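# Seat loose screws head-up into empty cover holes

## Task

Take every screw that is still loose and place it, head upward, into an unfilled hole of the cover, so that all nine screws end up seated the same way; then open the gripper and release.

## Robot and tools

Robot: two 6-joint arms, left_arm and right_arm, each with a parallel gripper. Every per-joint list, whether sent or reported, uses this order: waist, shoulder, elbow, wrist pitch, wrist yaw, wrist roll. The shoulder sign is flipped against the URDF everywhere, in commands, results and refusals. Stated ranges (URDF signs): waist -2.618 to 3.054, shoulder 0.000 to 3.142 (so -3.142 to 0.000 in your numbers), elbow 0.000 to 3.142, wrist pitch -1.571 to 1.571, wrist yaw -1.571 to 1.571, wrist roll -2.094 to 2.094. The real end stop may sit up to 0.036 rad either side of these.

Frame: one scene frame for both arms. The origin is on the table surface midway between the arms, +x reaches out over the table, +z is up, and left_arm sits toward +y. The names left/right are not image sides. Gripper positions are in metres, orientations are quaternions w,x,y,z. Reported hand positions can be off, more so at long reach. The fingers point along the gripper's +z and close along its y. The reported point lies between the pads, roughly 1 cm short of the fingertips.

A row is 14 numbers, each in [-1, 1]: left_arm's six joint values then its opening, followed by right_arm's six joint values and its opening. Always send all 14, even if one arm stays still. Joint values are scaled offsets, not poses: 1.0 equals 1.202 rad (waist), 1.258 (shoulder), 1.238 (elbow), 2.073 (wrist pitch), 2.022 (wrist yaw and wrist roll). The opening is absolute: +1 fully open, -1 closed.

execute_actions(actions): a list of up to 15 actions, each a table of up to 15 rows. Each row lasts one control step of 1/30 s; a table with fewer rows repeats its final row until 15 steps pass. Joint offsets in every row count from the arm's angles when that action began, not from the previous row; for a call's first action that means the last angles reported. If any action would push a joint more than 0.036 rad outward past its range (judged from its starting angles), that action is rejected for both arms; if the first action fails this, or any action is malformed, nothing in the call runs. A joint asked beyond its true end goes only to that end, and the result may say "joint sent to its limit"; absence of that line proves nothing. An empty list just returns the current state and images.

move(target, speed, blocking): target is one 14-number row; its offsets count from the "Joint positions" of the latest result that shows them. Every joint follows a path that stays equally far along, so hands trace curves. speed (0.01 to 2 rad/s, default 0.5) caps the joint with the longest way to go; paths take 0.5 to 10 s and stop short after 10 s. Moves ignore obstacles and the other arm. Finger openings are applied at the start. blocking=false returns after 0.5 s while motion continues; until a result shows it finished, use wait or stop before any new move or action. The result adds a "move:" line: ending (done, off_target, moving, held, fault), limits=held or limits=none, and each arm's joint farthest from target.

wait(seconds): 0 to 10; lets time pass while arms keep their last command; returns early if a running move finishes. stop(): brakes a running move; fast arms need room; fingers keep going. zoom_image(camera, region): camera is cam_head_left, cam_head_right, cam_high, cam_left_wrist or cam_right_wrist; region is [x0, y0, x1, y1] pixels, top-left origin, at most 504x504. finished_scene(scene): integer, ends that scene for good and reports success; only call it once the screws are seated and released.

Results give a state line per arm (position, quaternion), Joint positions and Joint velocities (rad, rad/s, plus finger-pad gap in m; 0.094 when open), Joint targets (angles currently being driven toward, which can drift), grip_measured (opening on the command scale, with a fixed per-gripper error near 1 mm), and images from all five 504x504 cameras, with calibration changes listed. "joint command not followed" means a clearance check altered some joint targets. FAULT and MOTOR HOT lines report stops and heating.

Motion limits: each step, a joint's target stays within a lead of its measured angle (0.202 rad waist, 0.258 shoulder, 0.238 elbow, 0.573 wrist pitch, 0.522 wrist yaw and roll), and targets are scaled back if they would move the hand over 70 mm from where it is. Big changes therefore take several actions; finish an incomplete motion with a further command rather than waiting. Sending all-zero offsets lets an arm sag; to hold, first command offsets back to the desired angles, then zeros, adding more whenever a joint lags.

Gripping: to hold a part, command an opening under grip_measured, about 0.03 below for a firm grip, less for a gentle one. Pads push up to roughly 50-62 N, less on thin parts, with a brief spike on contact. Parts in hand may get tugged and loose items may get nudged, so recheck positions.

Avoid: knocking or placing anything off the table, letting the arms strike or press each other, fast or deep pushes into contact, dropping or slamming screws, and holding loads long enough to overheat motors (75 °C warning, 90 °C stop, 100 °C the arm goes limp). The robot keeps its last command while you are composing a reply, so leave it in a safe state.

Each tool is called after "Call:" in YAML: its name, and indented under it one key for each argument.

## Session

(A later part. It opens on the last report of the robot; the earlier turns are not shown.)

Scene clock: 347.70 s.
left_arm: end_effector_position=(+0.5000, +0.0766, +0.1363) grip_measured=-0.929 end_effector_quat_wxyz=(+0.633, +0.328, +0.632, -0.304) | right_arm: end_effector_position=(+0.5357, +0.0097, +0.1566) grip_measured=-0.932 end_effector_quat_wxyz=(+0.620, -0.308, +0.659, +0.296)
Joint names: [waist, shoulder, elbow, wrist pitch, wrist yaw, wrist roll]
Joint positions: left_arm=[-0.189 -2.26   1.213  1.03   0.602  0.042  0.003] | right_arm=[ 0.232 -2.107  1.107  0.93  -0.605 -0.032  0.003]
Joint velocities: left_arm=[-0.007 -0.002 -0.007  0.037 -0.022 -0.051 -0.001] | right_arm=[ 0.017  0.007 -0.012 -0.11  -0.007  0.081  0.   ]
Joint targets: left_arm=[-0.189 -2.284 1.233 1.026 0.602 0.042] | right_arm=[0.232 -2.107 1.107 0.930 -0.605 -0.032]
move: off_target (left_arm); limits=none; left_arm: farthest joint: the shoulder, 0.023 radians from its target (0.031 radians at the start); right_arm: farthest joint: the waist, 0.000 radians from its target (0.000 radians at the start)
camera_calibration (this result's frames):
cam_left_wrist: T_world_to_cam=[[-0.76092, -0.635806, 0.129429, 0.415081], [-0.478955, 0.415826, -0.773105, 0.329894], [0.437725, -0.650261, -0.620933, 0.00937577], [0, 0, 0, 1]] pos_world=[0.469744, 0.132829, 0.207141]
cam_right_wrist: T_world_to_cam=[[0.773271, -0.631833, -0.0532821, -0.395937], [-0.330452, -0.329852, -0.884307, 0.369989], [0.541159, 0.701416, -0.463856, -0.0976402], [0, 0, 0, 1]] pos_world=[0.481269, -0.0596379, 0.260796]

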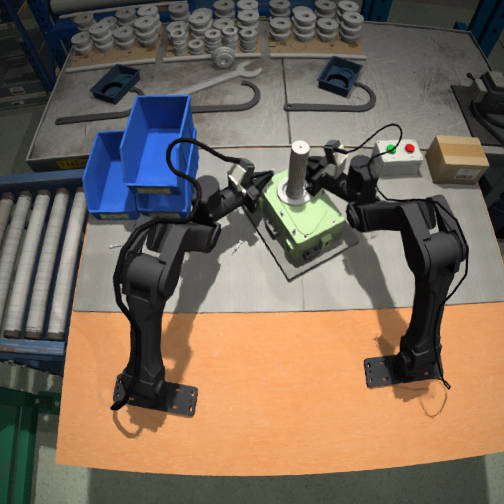

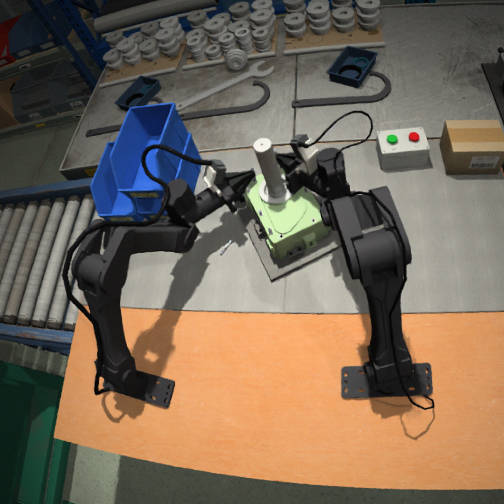

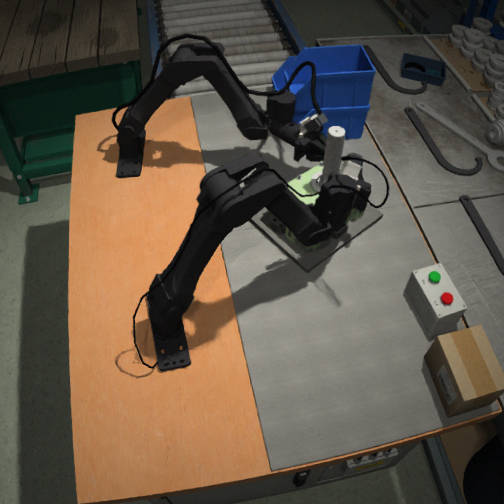

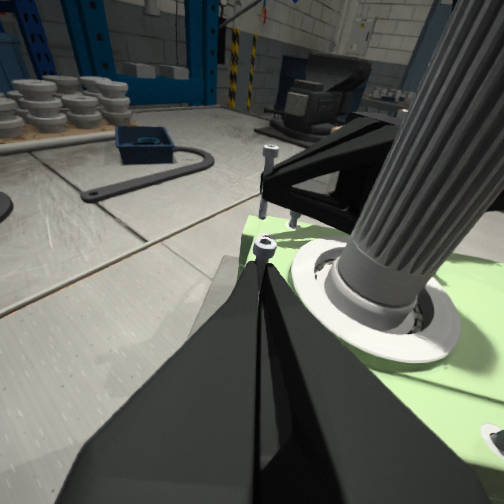

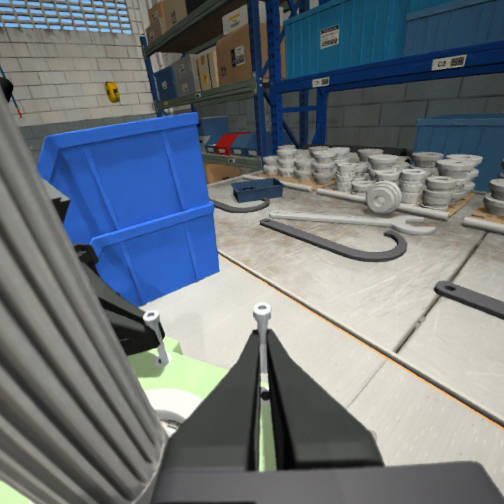

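Call:
move:
  target: [0,0.026,0.018,0,0,0,-0.96,0,0,0,0,0,0,-0.965]
  speed: 0.03

Call:
move:
  target: [0,0.01,-0.022,0,0,0,-0.96,0,0,0,0,0,0,-0.965]
  speed: 0.02

Call:
zoom_image:
  camera: "cam_right_wrist"
  region: [120,290,210,390]

Call:
zoom_image:
  camera: "cam_head_right"
  region: [230,155,280,195]

Scene clock: 361.97 s.
left_arm: end_effector_position=(+0.4998, +0.0766, +0.1419) grip_measured=-0.929 end_effector_quat_wxyz=(+0.637, +0.329, +0.628, -0.303) | right_arm: end_effector_position=(+0.5357, +0.0097, +0.1566) grip_measured=-0.932 end_effector_quat_wxyz=(+0.620, -0.308, +0.659, +0.296)
Joint names: [waist, shoulder, elbow, wrist pitch, wrist yaw, wrist roll]
Joint positions: left_arm=[-0.189 -2.25   1.213  1.03   0.602  0.042  0.003] | right_arm=[ 0.232 -2.107  1.107  0.93  -0.605 -0.032  0.003]
Joint velocities: left_arm=[-0.017 -0.002 -0.007 -0.007  0.022  0.022 -0.001] | right_arm=[ 0.017 -0.007 -0.007 -0.051  0.007  0.095  0.   ]
Joint targets: left_arm=[-0.189 -2.228 1.235 1.030 0.602 0.042] | right_arm=[0.232 -2.107 1.107 0.930 -0.605 -0.032]
move: off_target (left_arm); limits=none; left_arm: farthest joint: the shoulder, 0.023 radians from its target (0.033 radians at the start); right_arm: farthest joint: the waist, 0.000 radians from its target (0.000 radians at the start)
camera_calibration (this result's frames):
cam_left_wrist: T_world_to_cam=[[-0.762157, -0.63539, 0.124078, 0.415594], [-0.471378, 0.413281, -0.779103, 0.33139], [0.443756, -0.652287, -0.614494, 0.0092249], [0, 0, 0, 1]] pos_world=[0.468864, 0.133124, 0.21229]
cam_right_wrist: T_world_to_cam=[[0.773271, -0.631833, -0.0532821, -0.395937], [-0.330452, -0.329852, -0.884307, 0.369989], [0.541159, 0.701416, -0.463856, -0.0976402], [0, 0, 0, 1]] pos_world=[0.481269, -0.0596379, 0.260796]

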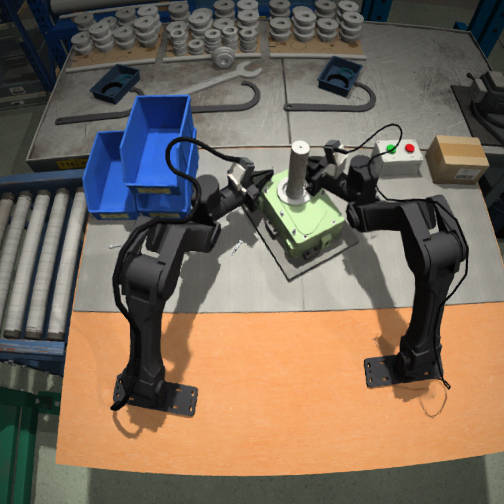

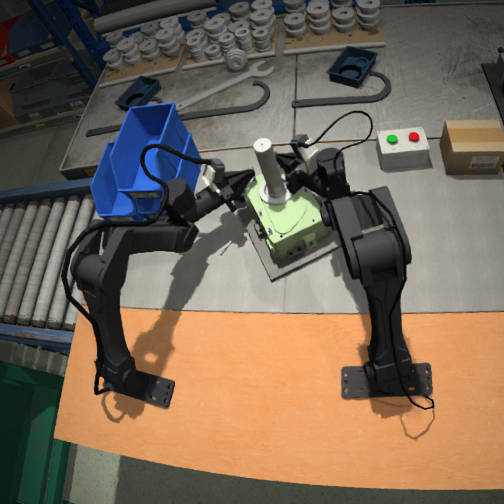

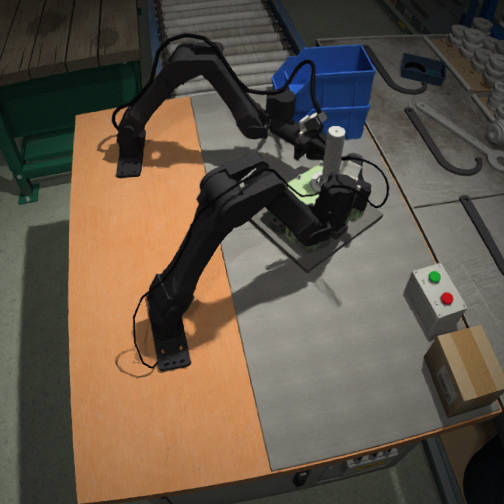

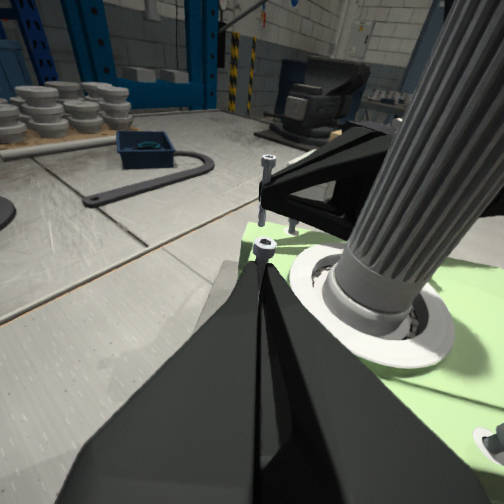

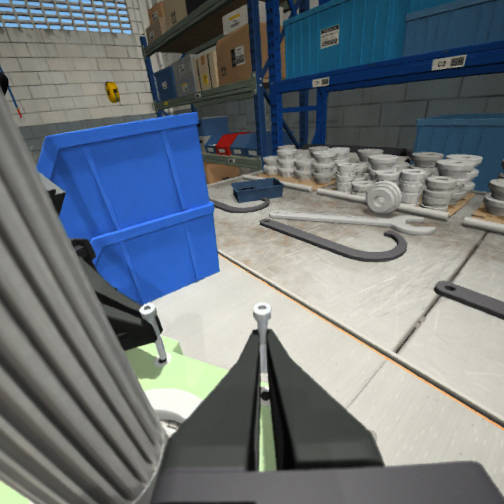

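Scene clock: 363.67 s.
left_arm: end_effector_position=(+0.4976, +0.0773, +0.1371) grip_measured=-0.929 end_effector_quat_wxyz=(+0.632, +0.328, +0.633, -0.304) | right_arm: end_effector_position=(+0.5357, +0.0097, +0.1566) grip_measured=-0.932 end_effector_quat_wxyz=(+0.620, -0.308, +0.659, +0.296)
Joint names: [waist, shoulder, elbow, wrist pitch, wrist yaw, wrist roll]
Joint positions: left_arm=[-0.189 -2.25   1.201  1.03   0.602  0.042  0.003] | right_arm=[ 0.232 -2.107  1.107  0.93  -0.605 -0.032  0.003]
Joint velocities: left_arm=[ 0.017 -0.002 -0.022 -0.022  0.022 -0.037 -0.   ] | right_arm=[-0.017  0.017  0.007  0.066  0.066  0.007 -0.001]
Joint targets: left_arm=[-0.189 -2.238 1.186 1.030 0.602 0.042] | right_arm=[0.232 -2.107 1.107 0.930 -0.605 -0.032]
move: done; limits=none; left_arm: farthest joint: the elbow, 0.015 radians from its target (0.027 radians at the start); right_arm: farthest joint: the waist, 0.000 radians from its target (0.000 radians at the start)
camera_calibration (this result's frames):
cam_left_wrist: T_world_to_cam=[[-0.760685, -0.635885, 0.130419, 0.413452], [-0.480352, 0.416295, -0.771985, 0.329612], [0.436601, -0.649884, -0.622118, 0.0121179], [0, 0, 0, 1]] pos_world=[0.467546, 0.133567, 0.208072]
cam_right_wrist: T_world_to_cam=[[0.773271, -0.631833, -0.0532821, -0.395937], [-0.330452, -0.329852, -0.884307, 0.369989], [0.541159, 0.701416, -0.463856, -0.0976402], [0, 0, 0, 1]] pos_world=[0.481269, -0.0596379, 0.260796]

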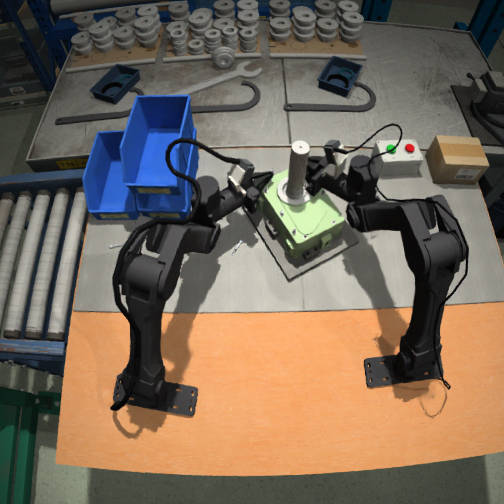

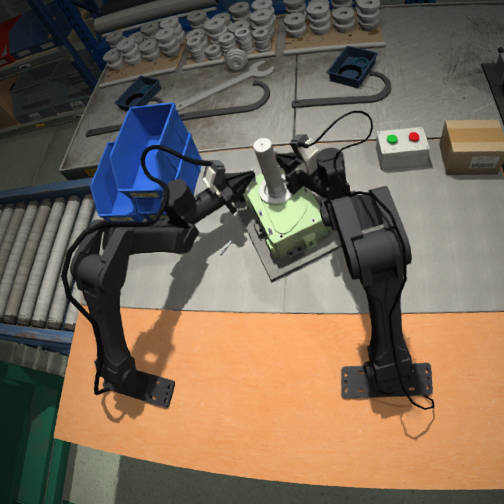

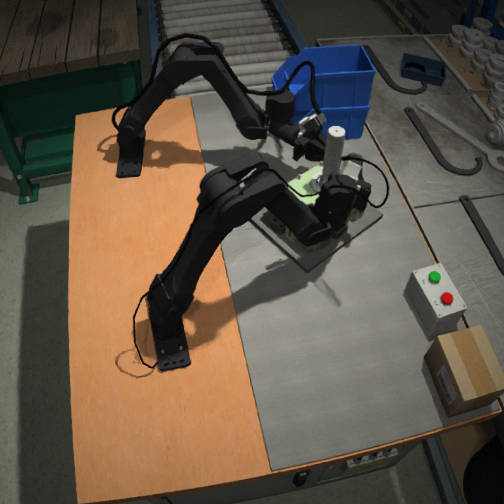

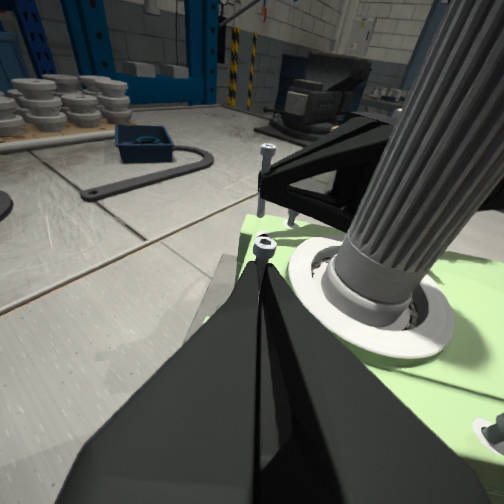

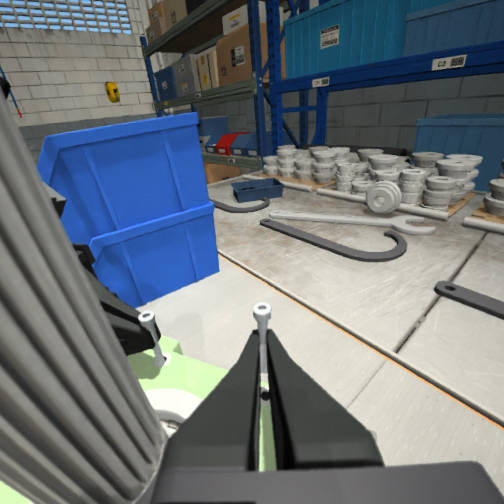

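Region (120, 290, 210, 390) of cam_right_wrist's 504x504 image, scaled by 5.040, with more detail than that image has; it fills the left 454 columns of this view, and the rest is white.

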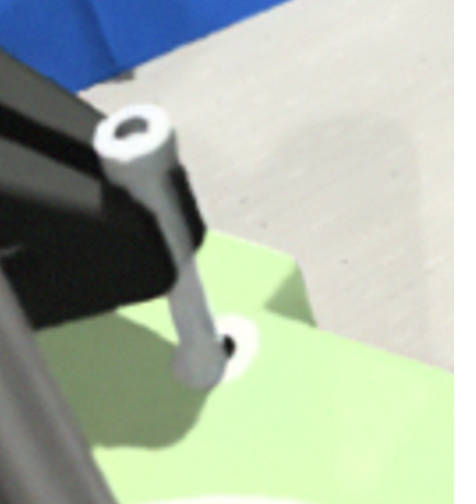

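Region (230, 155, 280, 195) of cam_head_right's 504x504 image, scaled by 10.080, with more detail than that image has; it fills the top 403 rows of this view, and the rest is white.

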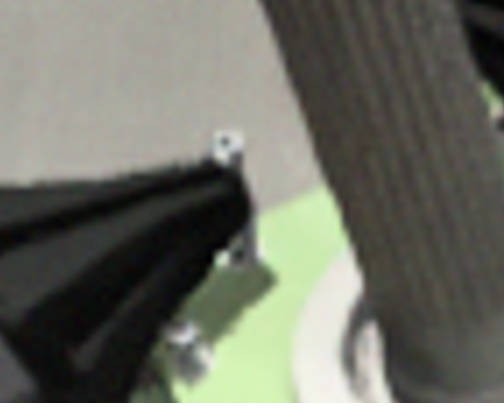

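Call:
move:
  target: [0.011,0.01,0.0235,0,0,0,-0.96,0,0,0,0,0,0,-0.965]
  speed: 0.02

Call:
zoom_image:
  camera: "cam_right_wrist"
  region: [120,290,210,390]

Call:
zoom_image:
  camera: "cam_head_right"
  region: [230,155,280,195]

Scene clock: 373.30 s.
left_arm: end_effector_position=(+0.4991, +0.0801, +0.1371) grip_measured=-0.929 end_effector_quat_wxyz=(+0.633, +0.327, +0.634, -0.302) | right_arm: end_effector_position=(+0.5357, +0.0097, +0.1566) grip_measured=-0.932 end_effector_quat_wxyz=(+0.620, -0.308, +0.659, +0.296)
Joint names: [waist, shoulder, elbow, wrist pitch, wrist yaw, wrist roll]
Joint positions: left_arm=[-0.184 -2.25   1.201  1.03   0.602  0.042  0.003] | right_arm=[ 0.232 -2.107  1.107  0.93  -0.605 -0.032  0.003]
Joint velocities: left_arm=[ 0.002  0.002 -0.012  0.007  0.037  0.022 -0.   ] | right_arm=[-0.012 -0.007 -0.002  0.066 -0.051 -0.007  0.   ]
Joint targets: left_arm=[-0.176 -2.238 1.230 1.030 0.602 0.042] | right_arm=[0.232 -2.107 1.107 0.930 -0.605 -0.032]
move: off_target (left_arm); limits=none; left_arm: farthest joint: the elbow, 0.029 radians from its target (0.029 radians at the start); right_arm: farthest joint: the waist, 0.000 radians from its target (0.000 radians at the start)
camera_calibration (this result's frames):
cam_left_wrist: T_world_to_cam=[[-0.757278, -0.639938, 0.130419, 0.414955], [-0.482569, 0.413723, -0.771985, 0.330488], [0.440065, -0.647543, -0.622118, 0.0113461], [0, 0, 0, 1]] pos_world=[0.468726, 0.136162, 0.208072]
cam_right_wrist: T_world_to_cam=[[0.773271, -0.631833, -0.0532821, -0.395937], [-0.330452, -0.329852, -0.884307, 0.369989], [0.541159, 0.701416, -0.463856, -0.0976402], [0, 0, 0, 1]] pos_world=[0.481269, -0.0596379, 0.260796]

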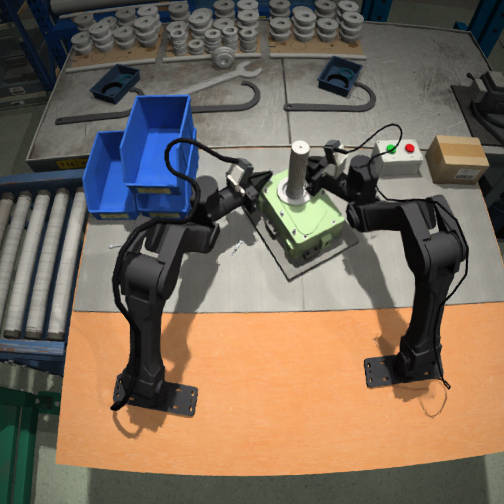

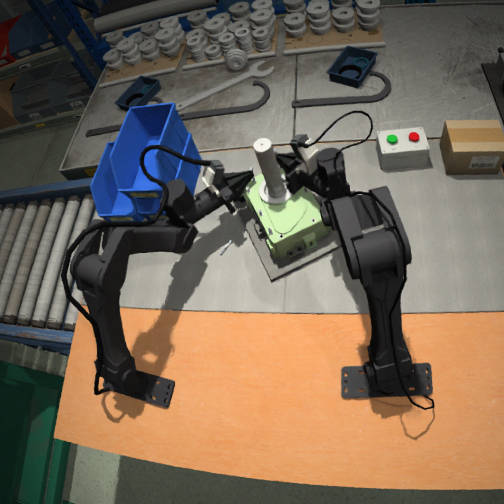

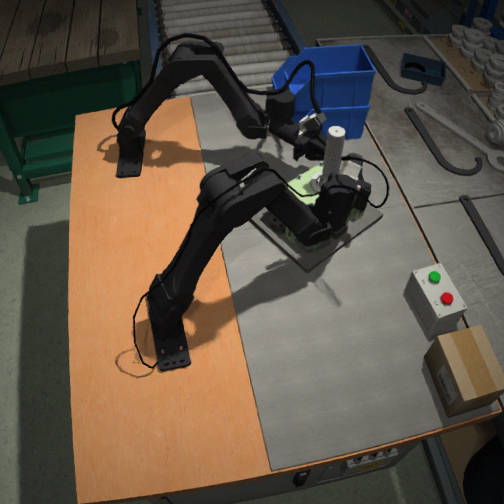

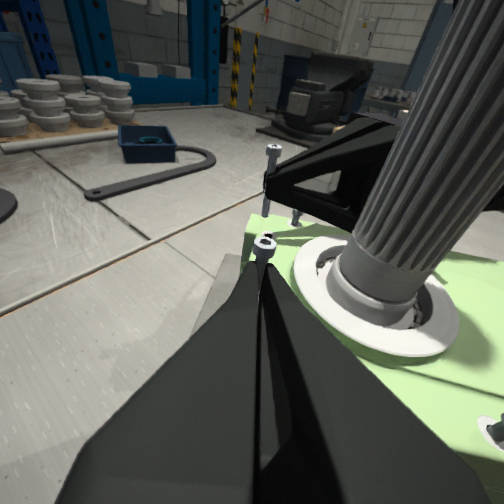

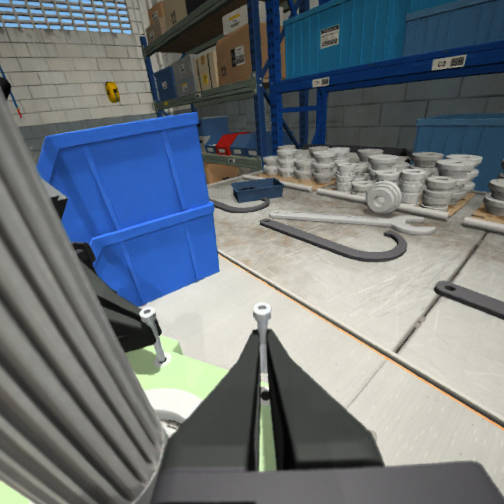

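Region (120, 290, 210, 390) of cam_right_wrist's 504x504 image, scaled by 5.040, with more detail than that image has; it fills the left 454 columns of this view, and the rest is white.

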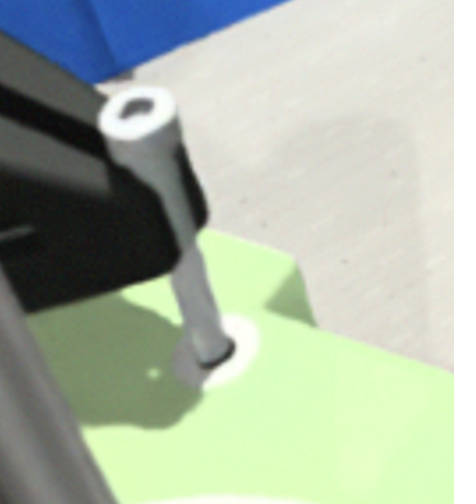

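Region (230, 155, 280, 195) of cam_head_right's 504x504 image, scaled by 10.080, with more detail than that image has; it fills the top 403 rows of this view, and the rest is white.

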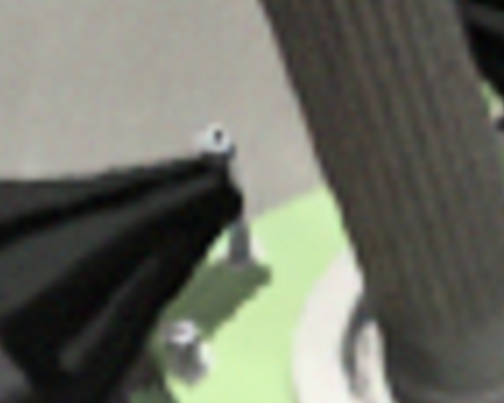

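Centred. Push down.

Call:
move:
  target: [0.005,-0.025,0.01,0,0,0,-0.96,0,0,0,0,0,0,-0.965]
  speed: 0.015

Call:
zoom_image:
  camera: "cam_right_wrist"
  region: [120,290,210,390]

Scene clock: 396.00 s.
left_arm: end_effector_position=(+0.4995, +0.0802, +0.1305) grip_measured=-0.929 end_effector_quat_wxyz=(+0.629, +0.326, +0.638, -0.302) | right_arm: end_effector_position=(+0.5357, +0.0097, +0.1566) grip_measured=-0.932 end_effector_quat_wxyz=(+0.620, -0.308, +0.659, +0.296)
Joint names: [waist, shoulder, elbow, wrist pitch, wrist yaw, wrist roll]
Joint positions: left_arm=[-0.184 -2.263  1.201  1.031  0.601  0.042  0.003] | right_arm=[ 0.232 -2.107  1.107  0.93  -0.605 -0.032  0.003]
Joint velocities: left_arm=[ 0.002 -0.007 -0.017  0.007  0.007  0.037 -0.   ] | right_arm=[-0.007 -0.007 -0.007  0.037 -0.022 -0.022  0.   ]
Joint targets: left_arm=[-0.178 -2.282 1.213 1.030 0.602 0.042] | right_arm=[0.232 -2.107 1.107 0.930 -0.605 -0.032]
move: done; limits=none; left_arm: farthest joint: the shoulder, 0.019 radians from its target (0.031 radians at the start); right_arm: farthest joint: the waist, 0.000 radians from its target (0.000 radians at the start)
camera_calibration (this result's frames):
cam_left_wrist: T_world_to_cam=[[-0.755097, -0.641285, 0.136316, 0.414369], [-0.49139, 0.415943, -0.765198, 0.328841], [0.43401, -0.644783, -0.629198, 0.0108337], [0, 0, 0, 1]] pos_world=[0.469776, 0.135935, 0.20196]
cam_right_wrist: T_world_to_cam=[[0.773271, -0.631833, -0.0532821, -0.395937], [-0.330452, -0.329852, -0.884307, 0.369989], [0.541159, 0.701416, -0.463856, -0.0976402], [0, 0, 0, 1]] pos_world=[0.481269, -0.0596379, 0.260796]

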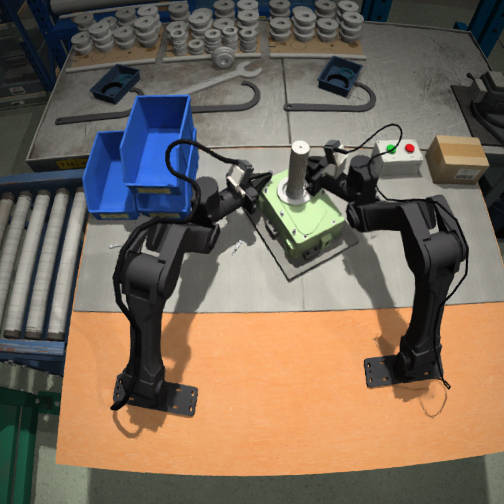

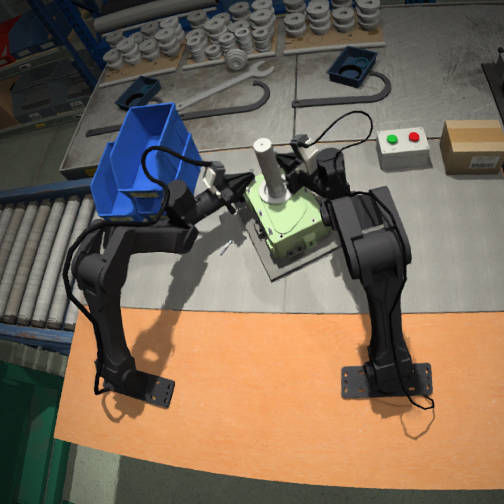

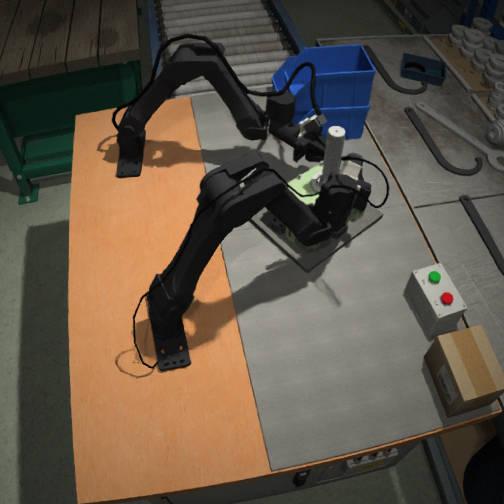

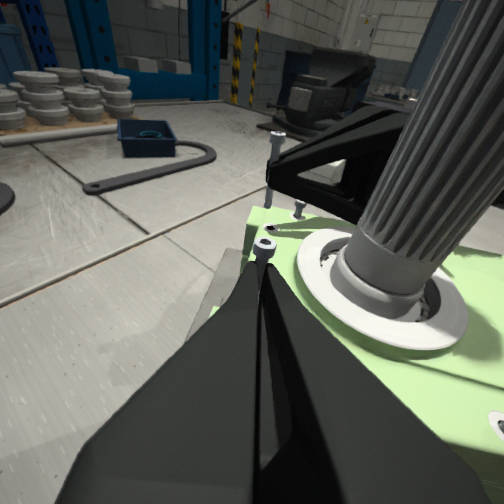

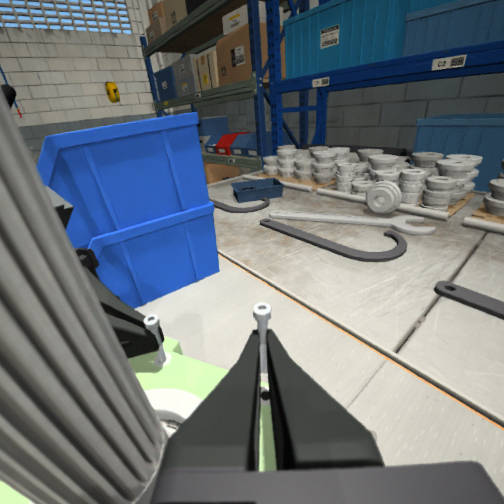

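Region (120, 290, 210, 390) of cam_right_wrist's 504x504 image, scaled by 5.040, with more detail than that image has; it fills the left 454 columns of this view, and the rest is white.

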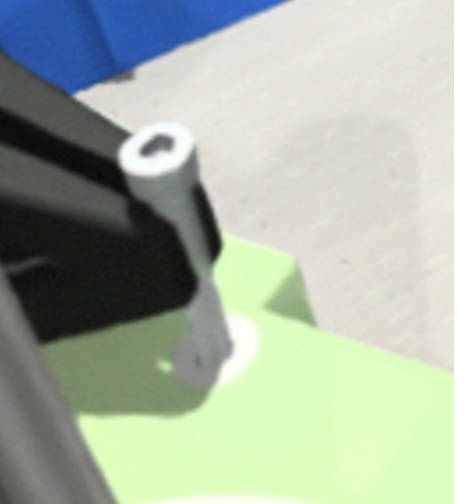

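In. Release and lift both.

Call:
move:
  target: [0,0,0,0,0,0,-0.7,0,0,0,0,0,0,-0.965]

Call:
move:
  target: [0,0.08,0,0,0,0,-0.7,0,0,0,0,0,0,-0.965]
  speed: 0.1

Call:
zoom_image:
  camera: "cam_right_wrist"
  region: [120,290,210,390]

Scene clock: 403.43 s.
left_arm: end_effector_position=(+0.5000, +0.0806, +0.1305) grip_measured=-0.703 end_effector_quat_wxyz=(+0.630, +0.324, +0.638, -0.301) | right_arm: end_effector_position=(+0.5357, +0.0097, +0.1566) grip_measured=-0.932 end_effector_quat_wxyz=(+0.620, -0.308, +0.659, +0.296)
Joint names: [waist, shoulder, elbow, wrist pitch, wrist yaw, wrist roll]
Joint positions: left_arm=[-0.184 -2.263  1.201  1.031  0.597  0.042  0.014] | right_arm=[ 0.232 -2.107  1.107  0.93  -0.605 -0.032  0.003]
Joint velocities: left_arm=[ 0.022 -0.012 -0.017 -0.081 -0.007 -0.007 -0.001] | right_arm=[-0.007  0.002  0.007  0.037 -0.022  0.066  0.   ]
Joint targets: left_arm=[-0.184 -2.263 1.201 1.031 0.601 0.042] | right_arm=[0.232 -2.107 1.107 0.930 -0.605 -0.032]
move: done; limits=none; left_arm: farthest joint: the wrist yaw, 0.004 radians from its target (0.000 radians at the start); right_arm: farthest joint: the waist, 0.000 radians from its target (0.000 radians at the start)
camera_calibration (this result's frames):
cam_left_wrist: T_world_to_cam=[[-0.752651, -0.644175, 0.136216, 0.414066], [-0.492944, 0.414152, -0.765169, 0.329843], [0.436489, -0.643053, -0.629254, 0.00948705], [0, 0, 0, 1]] pos_world=[0.4701, 0.136227, 0.201953]
cam_right_wrist: T_world_to_cam=[[0.773271, -0.631833, -0.0532821, -0.395937], [-0.330452, -0.329852, -0.884307, 0.369989], [0.541159, 0.701416, -0.463856, -0.0976402], [0, 0, 0, 1]] pos_world=[0.481269, -0.0596379, 0.260796]

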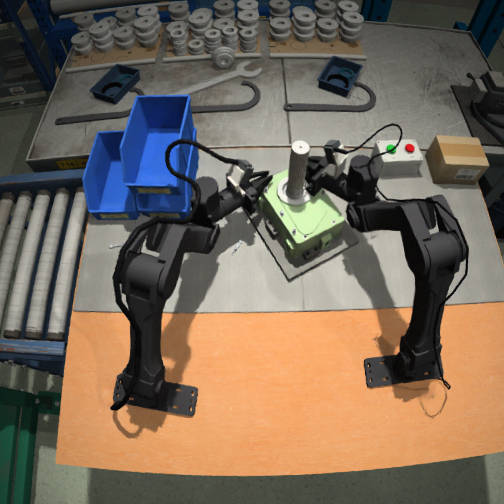

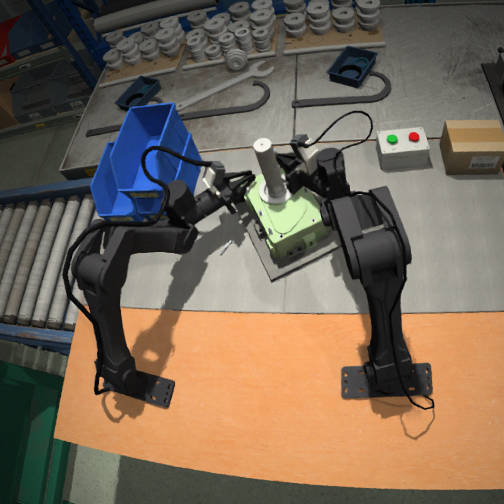

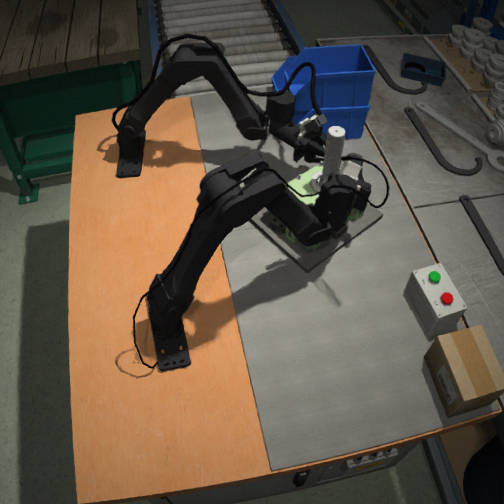

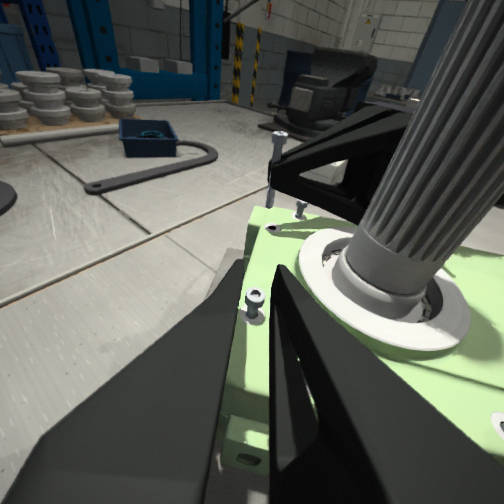

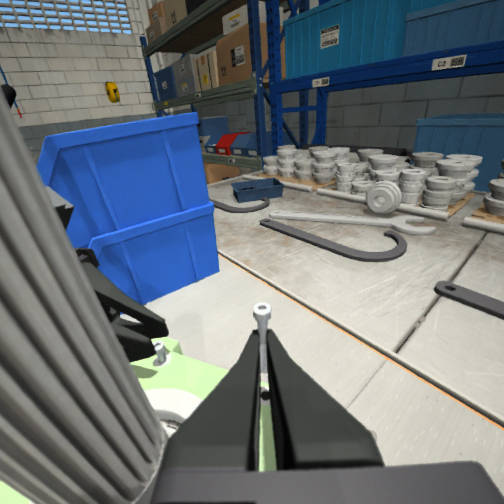

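Scene clock: 404.77 s.
left_arm: end_effector_position=(+0.4975, +0.0815, +0.1749) grip_measured=-0.703 end_effector_quat_wxyz=(+0.658, +0.328, +0.610, -0.296) | right_arm: end_effector_position=(+0.5357, +0.0097, +0.1566) grip_measured=-0.932 end_effector_quat_wxyz=(+0.620, -0.308, +0.659, +0.296)
Joint names: [waist, shoulder, elbow, wrist pitch, wrist yaw, wrist roll]
Joint positions: left_arm=[-0.184 -2.183  1.201  1.031  0.596  0.042  0.014] | right_arm=[ 0.232 -2.107  1.107  0.93  -0.605 -0.032  0.003]
Joint velocities: left_arm=[-0.007 -0.007 -0.002 -0.007 -0.007  0.022  0.   ] | right_arm=[-0.017  0.007 -0.002  0.022  0.022  0.007  0.001]
Joint targets: left_arm=[-0.184 -2.162 1.201 1.031 0.597 0.042] | right_arm=[0.232 -2.107 1.107 0.930 -0.605 -0.032]
move: off_target (left_arm); limits=none; left_arm: farthest joint: the shoulder, 0.021 radians from its target (0.100 radians at the start); right_arm: farthest joint: the waist, 0.000 radians from its target (0.000 radians at the start)
camera_calibration (this result's frames):
cam_left_wrist: T_world_to_cam=[[-0.760916, -0.641863, 0.0949622, 0.417905], [-0.433577, 0.394106, -0.810365, 0.342218], [0.482719, -0.657793, -0.578179, 0.00836389], [0, 0, 0, 1]] pos_world=[0.462331, 0.13887, 0.242472]
cam_right_wrist: T_world_to_cam=[[0.773271, -0.631833, -0.0532821, -0.395937], [-0.330452, -0.329852, -0.884307, 0.369989], [0.541159, 0.701416, -0.463856, -0.0976402], [0, 0, 0, 1]] pos_world=[0.481269, -0.0596379, 0.260796]

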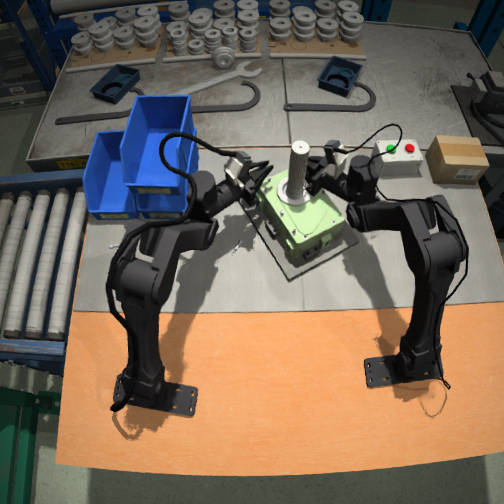

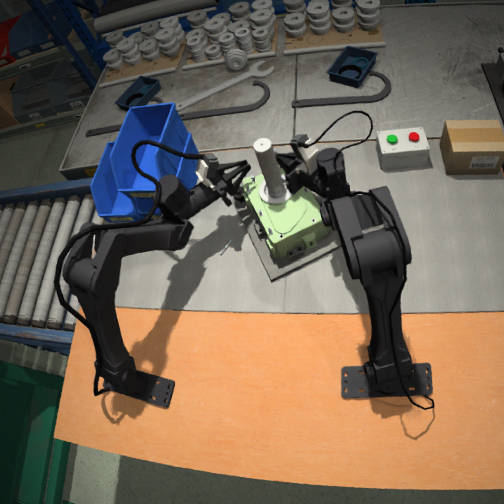

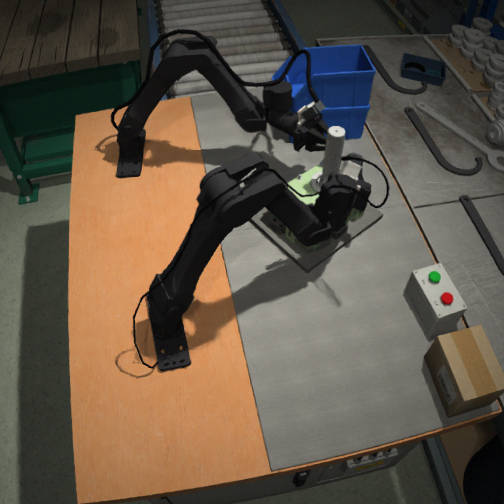

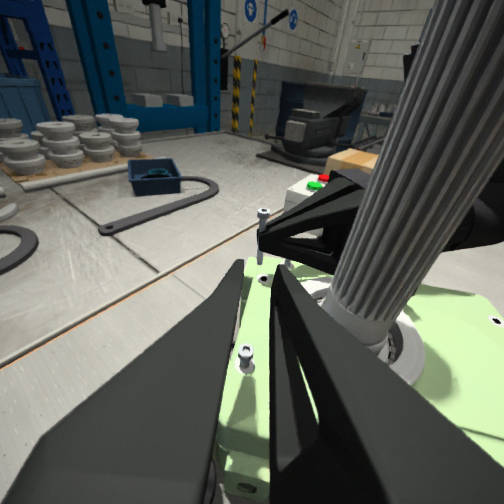

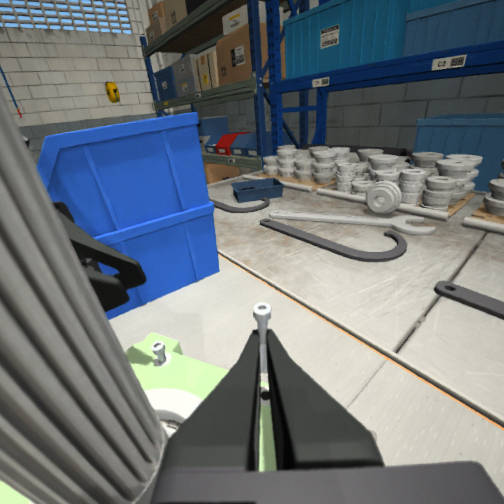

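Region (120, 290, 210, 390) of cam_right_wrist's 504x504 image, scaled by 5.040, with more detail than that image has; it fills the left 454 columns of this view, and the rest is white.

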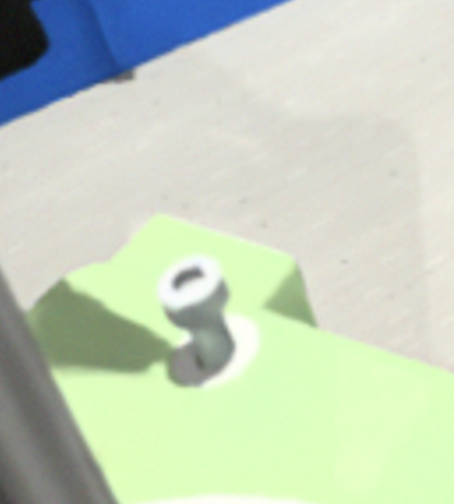

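Call:
move:
  target: [0,0.33,0,-0.25,-0.299,-0.02,-0.3,0,0.14,0,0,0.15,0,-0.965]
  speed: 0.4

Call:
move:
  target: [-0.124,-0.3,0.6,-0.99,0,0,-0.3,0,0.44,-0.733,0.105,0.154,0.016,-0.965]
  speed: 0.7

Scene clock: 451.50 s.
left_arm: end_effector_position=(+0.5163, +0.1805, +0.2788) grip_measured=-0.303 end_effector_quat_wxyz=(+0.681, +0.119, +0.715, -0.106) | right_arm: end_effector_position=(+0.5593, -0.0329, +0.2398) grip_measured=-0.932 end_effector_quat_wxyz=(+0.709, -0.214, +0.644, +0.192)
Joint names: [waist, shoulder, elbow, wrist pitch, wrist yaw, wrist roll]
Joint positions: left_arm=[-0.184 -1.786  1.201  0.535  0.001  0.011  0.033] | right_arm=[ 0.232 -1.954  1.107  0.931 -0.308 -0.032  0.003]
Joint velocities: left_arm=[ 0.002 -0.017 -0.007  0.022 -0.007  0.066 -0.   ] | right_arm=[-0.027 -0.022  0.007  0.037  0.037  0.066 -0.001]
Joint targets: left_arm=[-0.184 -1.768 1.201 0.512 -0.008 0.001] | right_arm=[0.232 -1.931 1.107 0.930 -0.302 -0.032]
move: off_target (left_arm, right_arm); limits=none; left_arm: farthest joint: the wrist pitch, 0.022 radians from its target (0.518 radians at the start); right_arm: farthest joint: the shoulder, 0.023 radians from its target (0.176 radians at the start)
camera_calibration (this result's frames):
cam_left_wrist: T_world_to_cam=[[-0.256409, -0.955068, 0.148658, 0.266985], [-0.66135, 0.0611921, -0.747577, 0.555783], [0.70489, -0.290001, -0.647325, -0.0372454], [0, 0, 0, 1]] pos_world=[0.462279, 0.210178, 0.351692]
cam_right_wrist: T_world_to_cam=[[0.556395, -0.830821, 0.012719, -0.337774], [-0.275183, -0.198688, -0.940637, 0.424216], [0.784028, 0.519865, -0.339177, -0.213689], [0, 0, 0, 1]] pos_world=[0.472211, -0.0852529, 0.33085]

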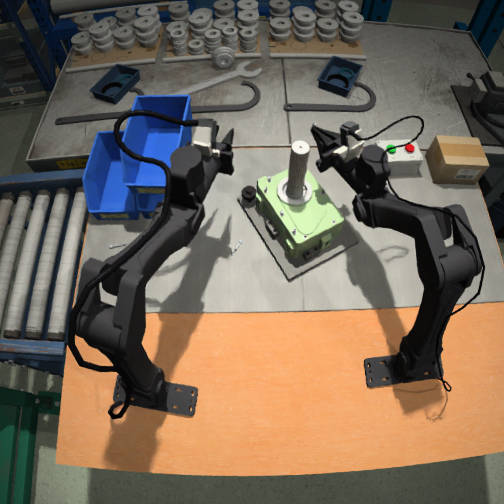

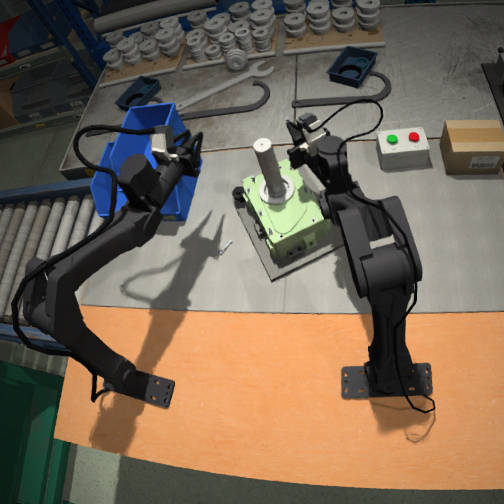

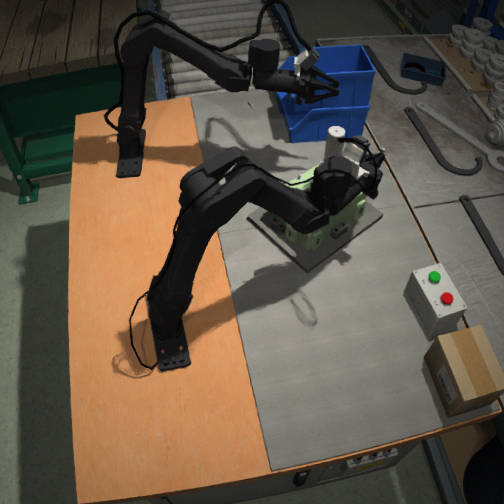

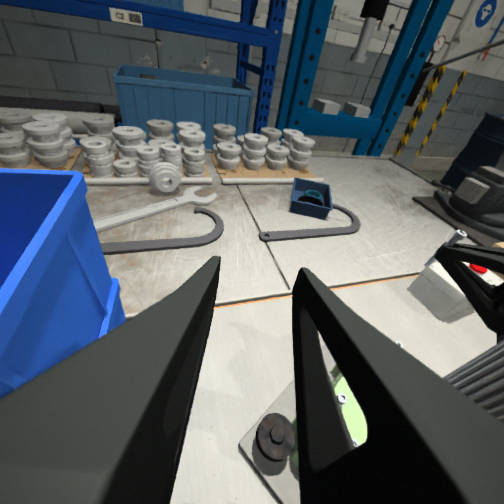

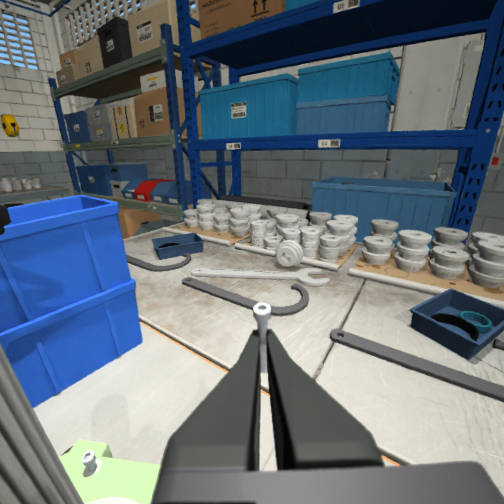

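Scene clock: 455.27 s.
left_arm: end_effector_position=(+0.3199, +0.1894, +0.0967) grip_measured=-0.303 end_effector_quat_wxyz=(-0.079, +0.232, +0.969, +0.017) | right_arm: end_effector_position=(+0.3890, -0.1368, +0.1558) grip_measured=-0.932 end_effector_quat_wxyz=(+0.677, -0.103, +0.723, +0.093)
Joint names: [waist, shoulder, elbow, wrist pitch, wrist yaw, wrist roll]
Joint positions: left_arm=[-0.326 -2.149  1.917 -1.5    0.001  0.011  0.033] | right_arm=[ 0.232 -1.425  0.219  1.14  -0.002 -0.005  0.003]
Joint velocities: left_arm=[-0.002  0.007  0.017  0.007  0.007 -0.022 -0.001] | right_arm=[-0.012 -0.007 -0.002  0.007 -0.022 -0.11   0.001]
Joint targets: left_arm=[-0.333 -2.163 1.944 -1.517 0.001 0.011] | right_arm=[0.232 -1.400 0.199 1.148 0.003 0.001]
move: off_target (left_arm, right_arm); limits=none; left_arm: farthest joint: the elbow, 0.027 radians from its target (0.743 radians at the start); right_arm: farthest joint: the shoulder, 0.025 radians from its target (0.553 radians at the start)
camera_calibration (this result's frames):
cam_left_wrist: T_world_to_cam=[[-0.311649, -0.947476, -0.0718602, 0.289746], [-0.667575, 0.164509, 0.726141, 0.129065], [-0.676179, 0.274273, -0.683781, 0.324279], [0, 0, 0, 1]] pos_world=[0.39573, 0.164354, 0.148837]
cam_right_wrist: T_world_to_cam=[[0.277874, -0.959751, -0.0407874, -0.22922], [-0.46387, -0.0968795, -0.88059, 0.355668], [0.841196, 0.263613, -0.47212, -0.0912145], [0, 0, 0, 1]] pos_world=[0.305407, -0.161492, 0.260784]

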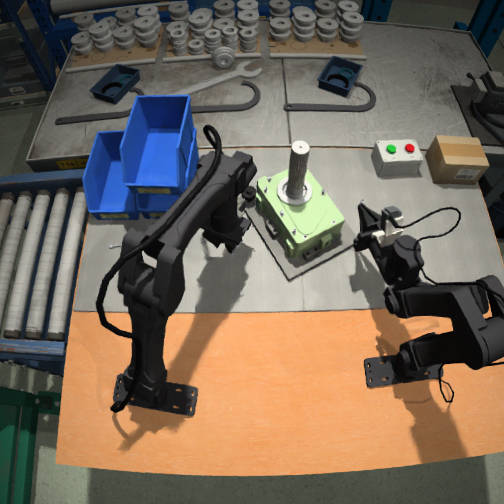

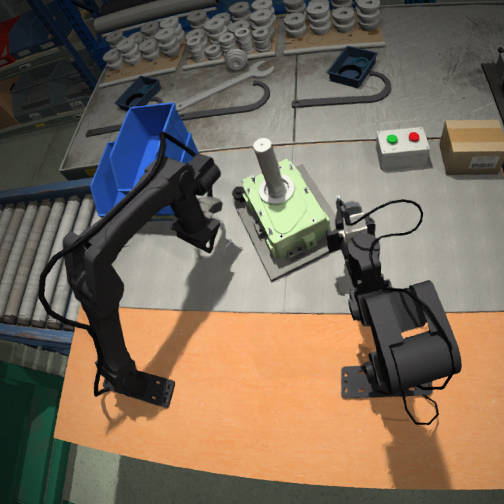

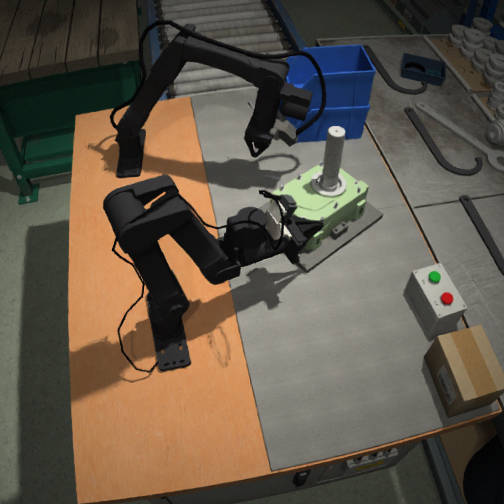

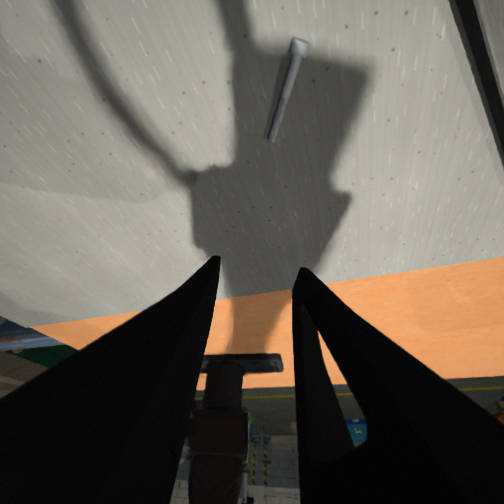

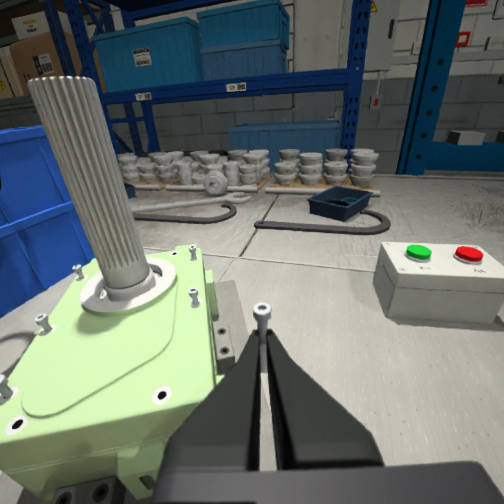

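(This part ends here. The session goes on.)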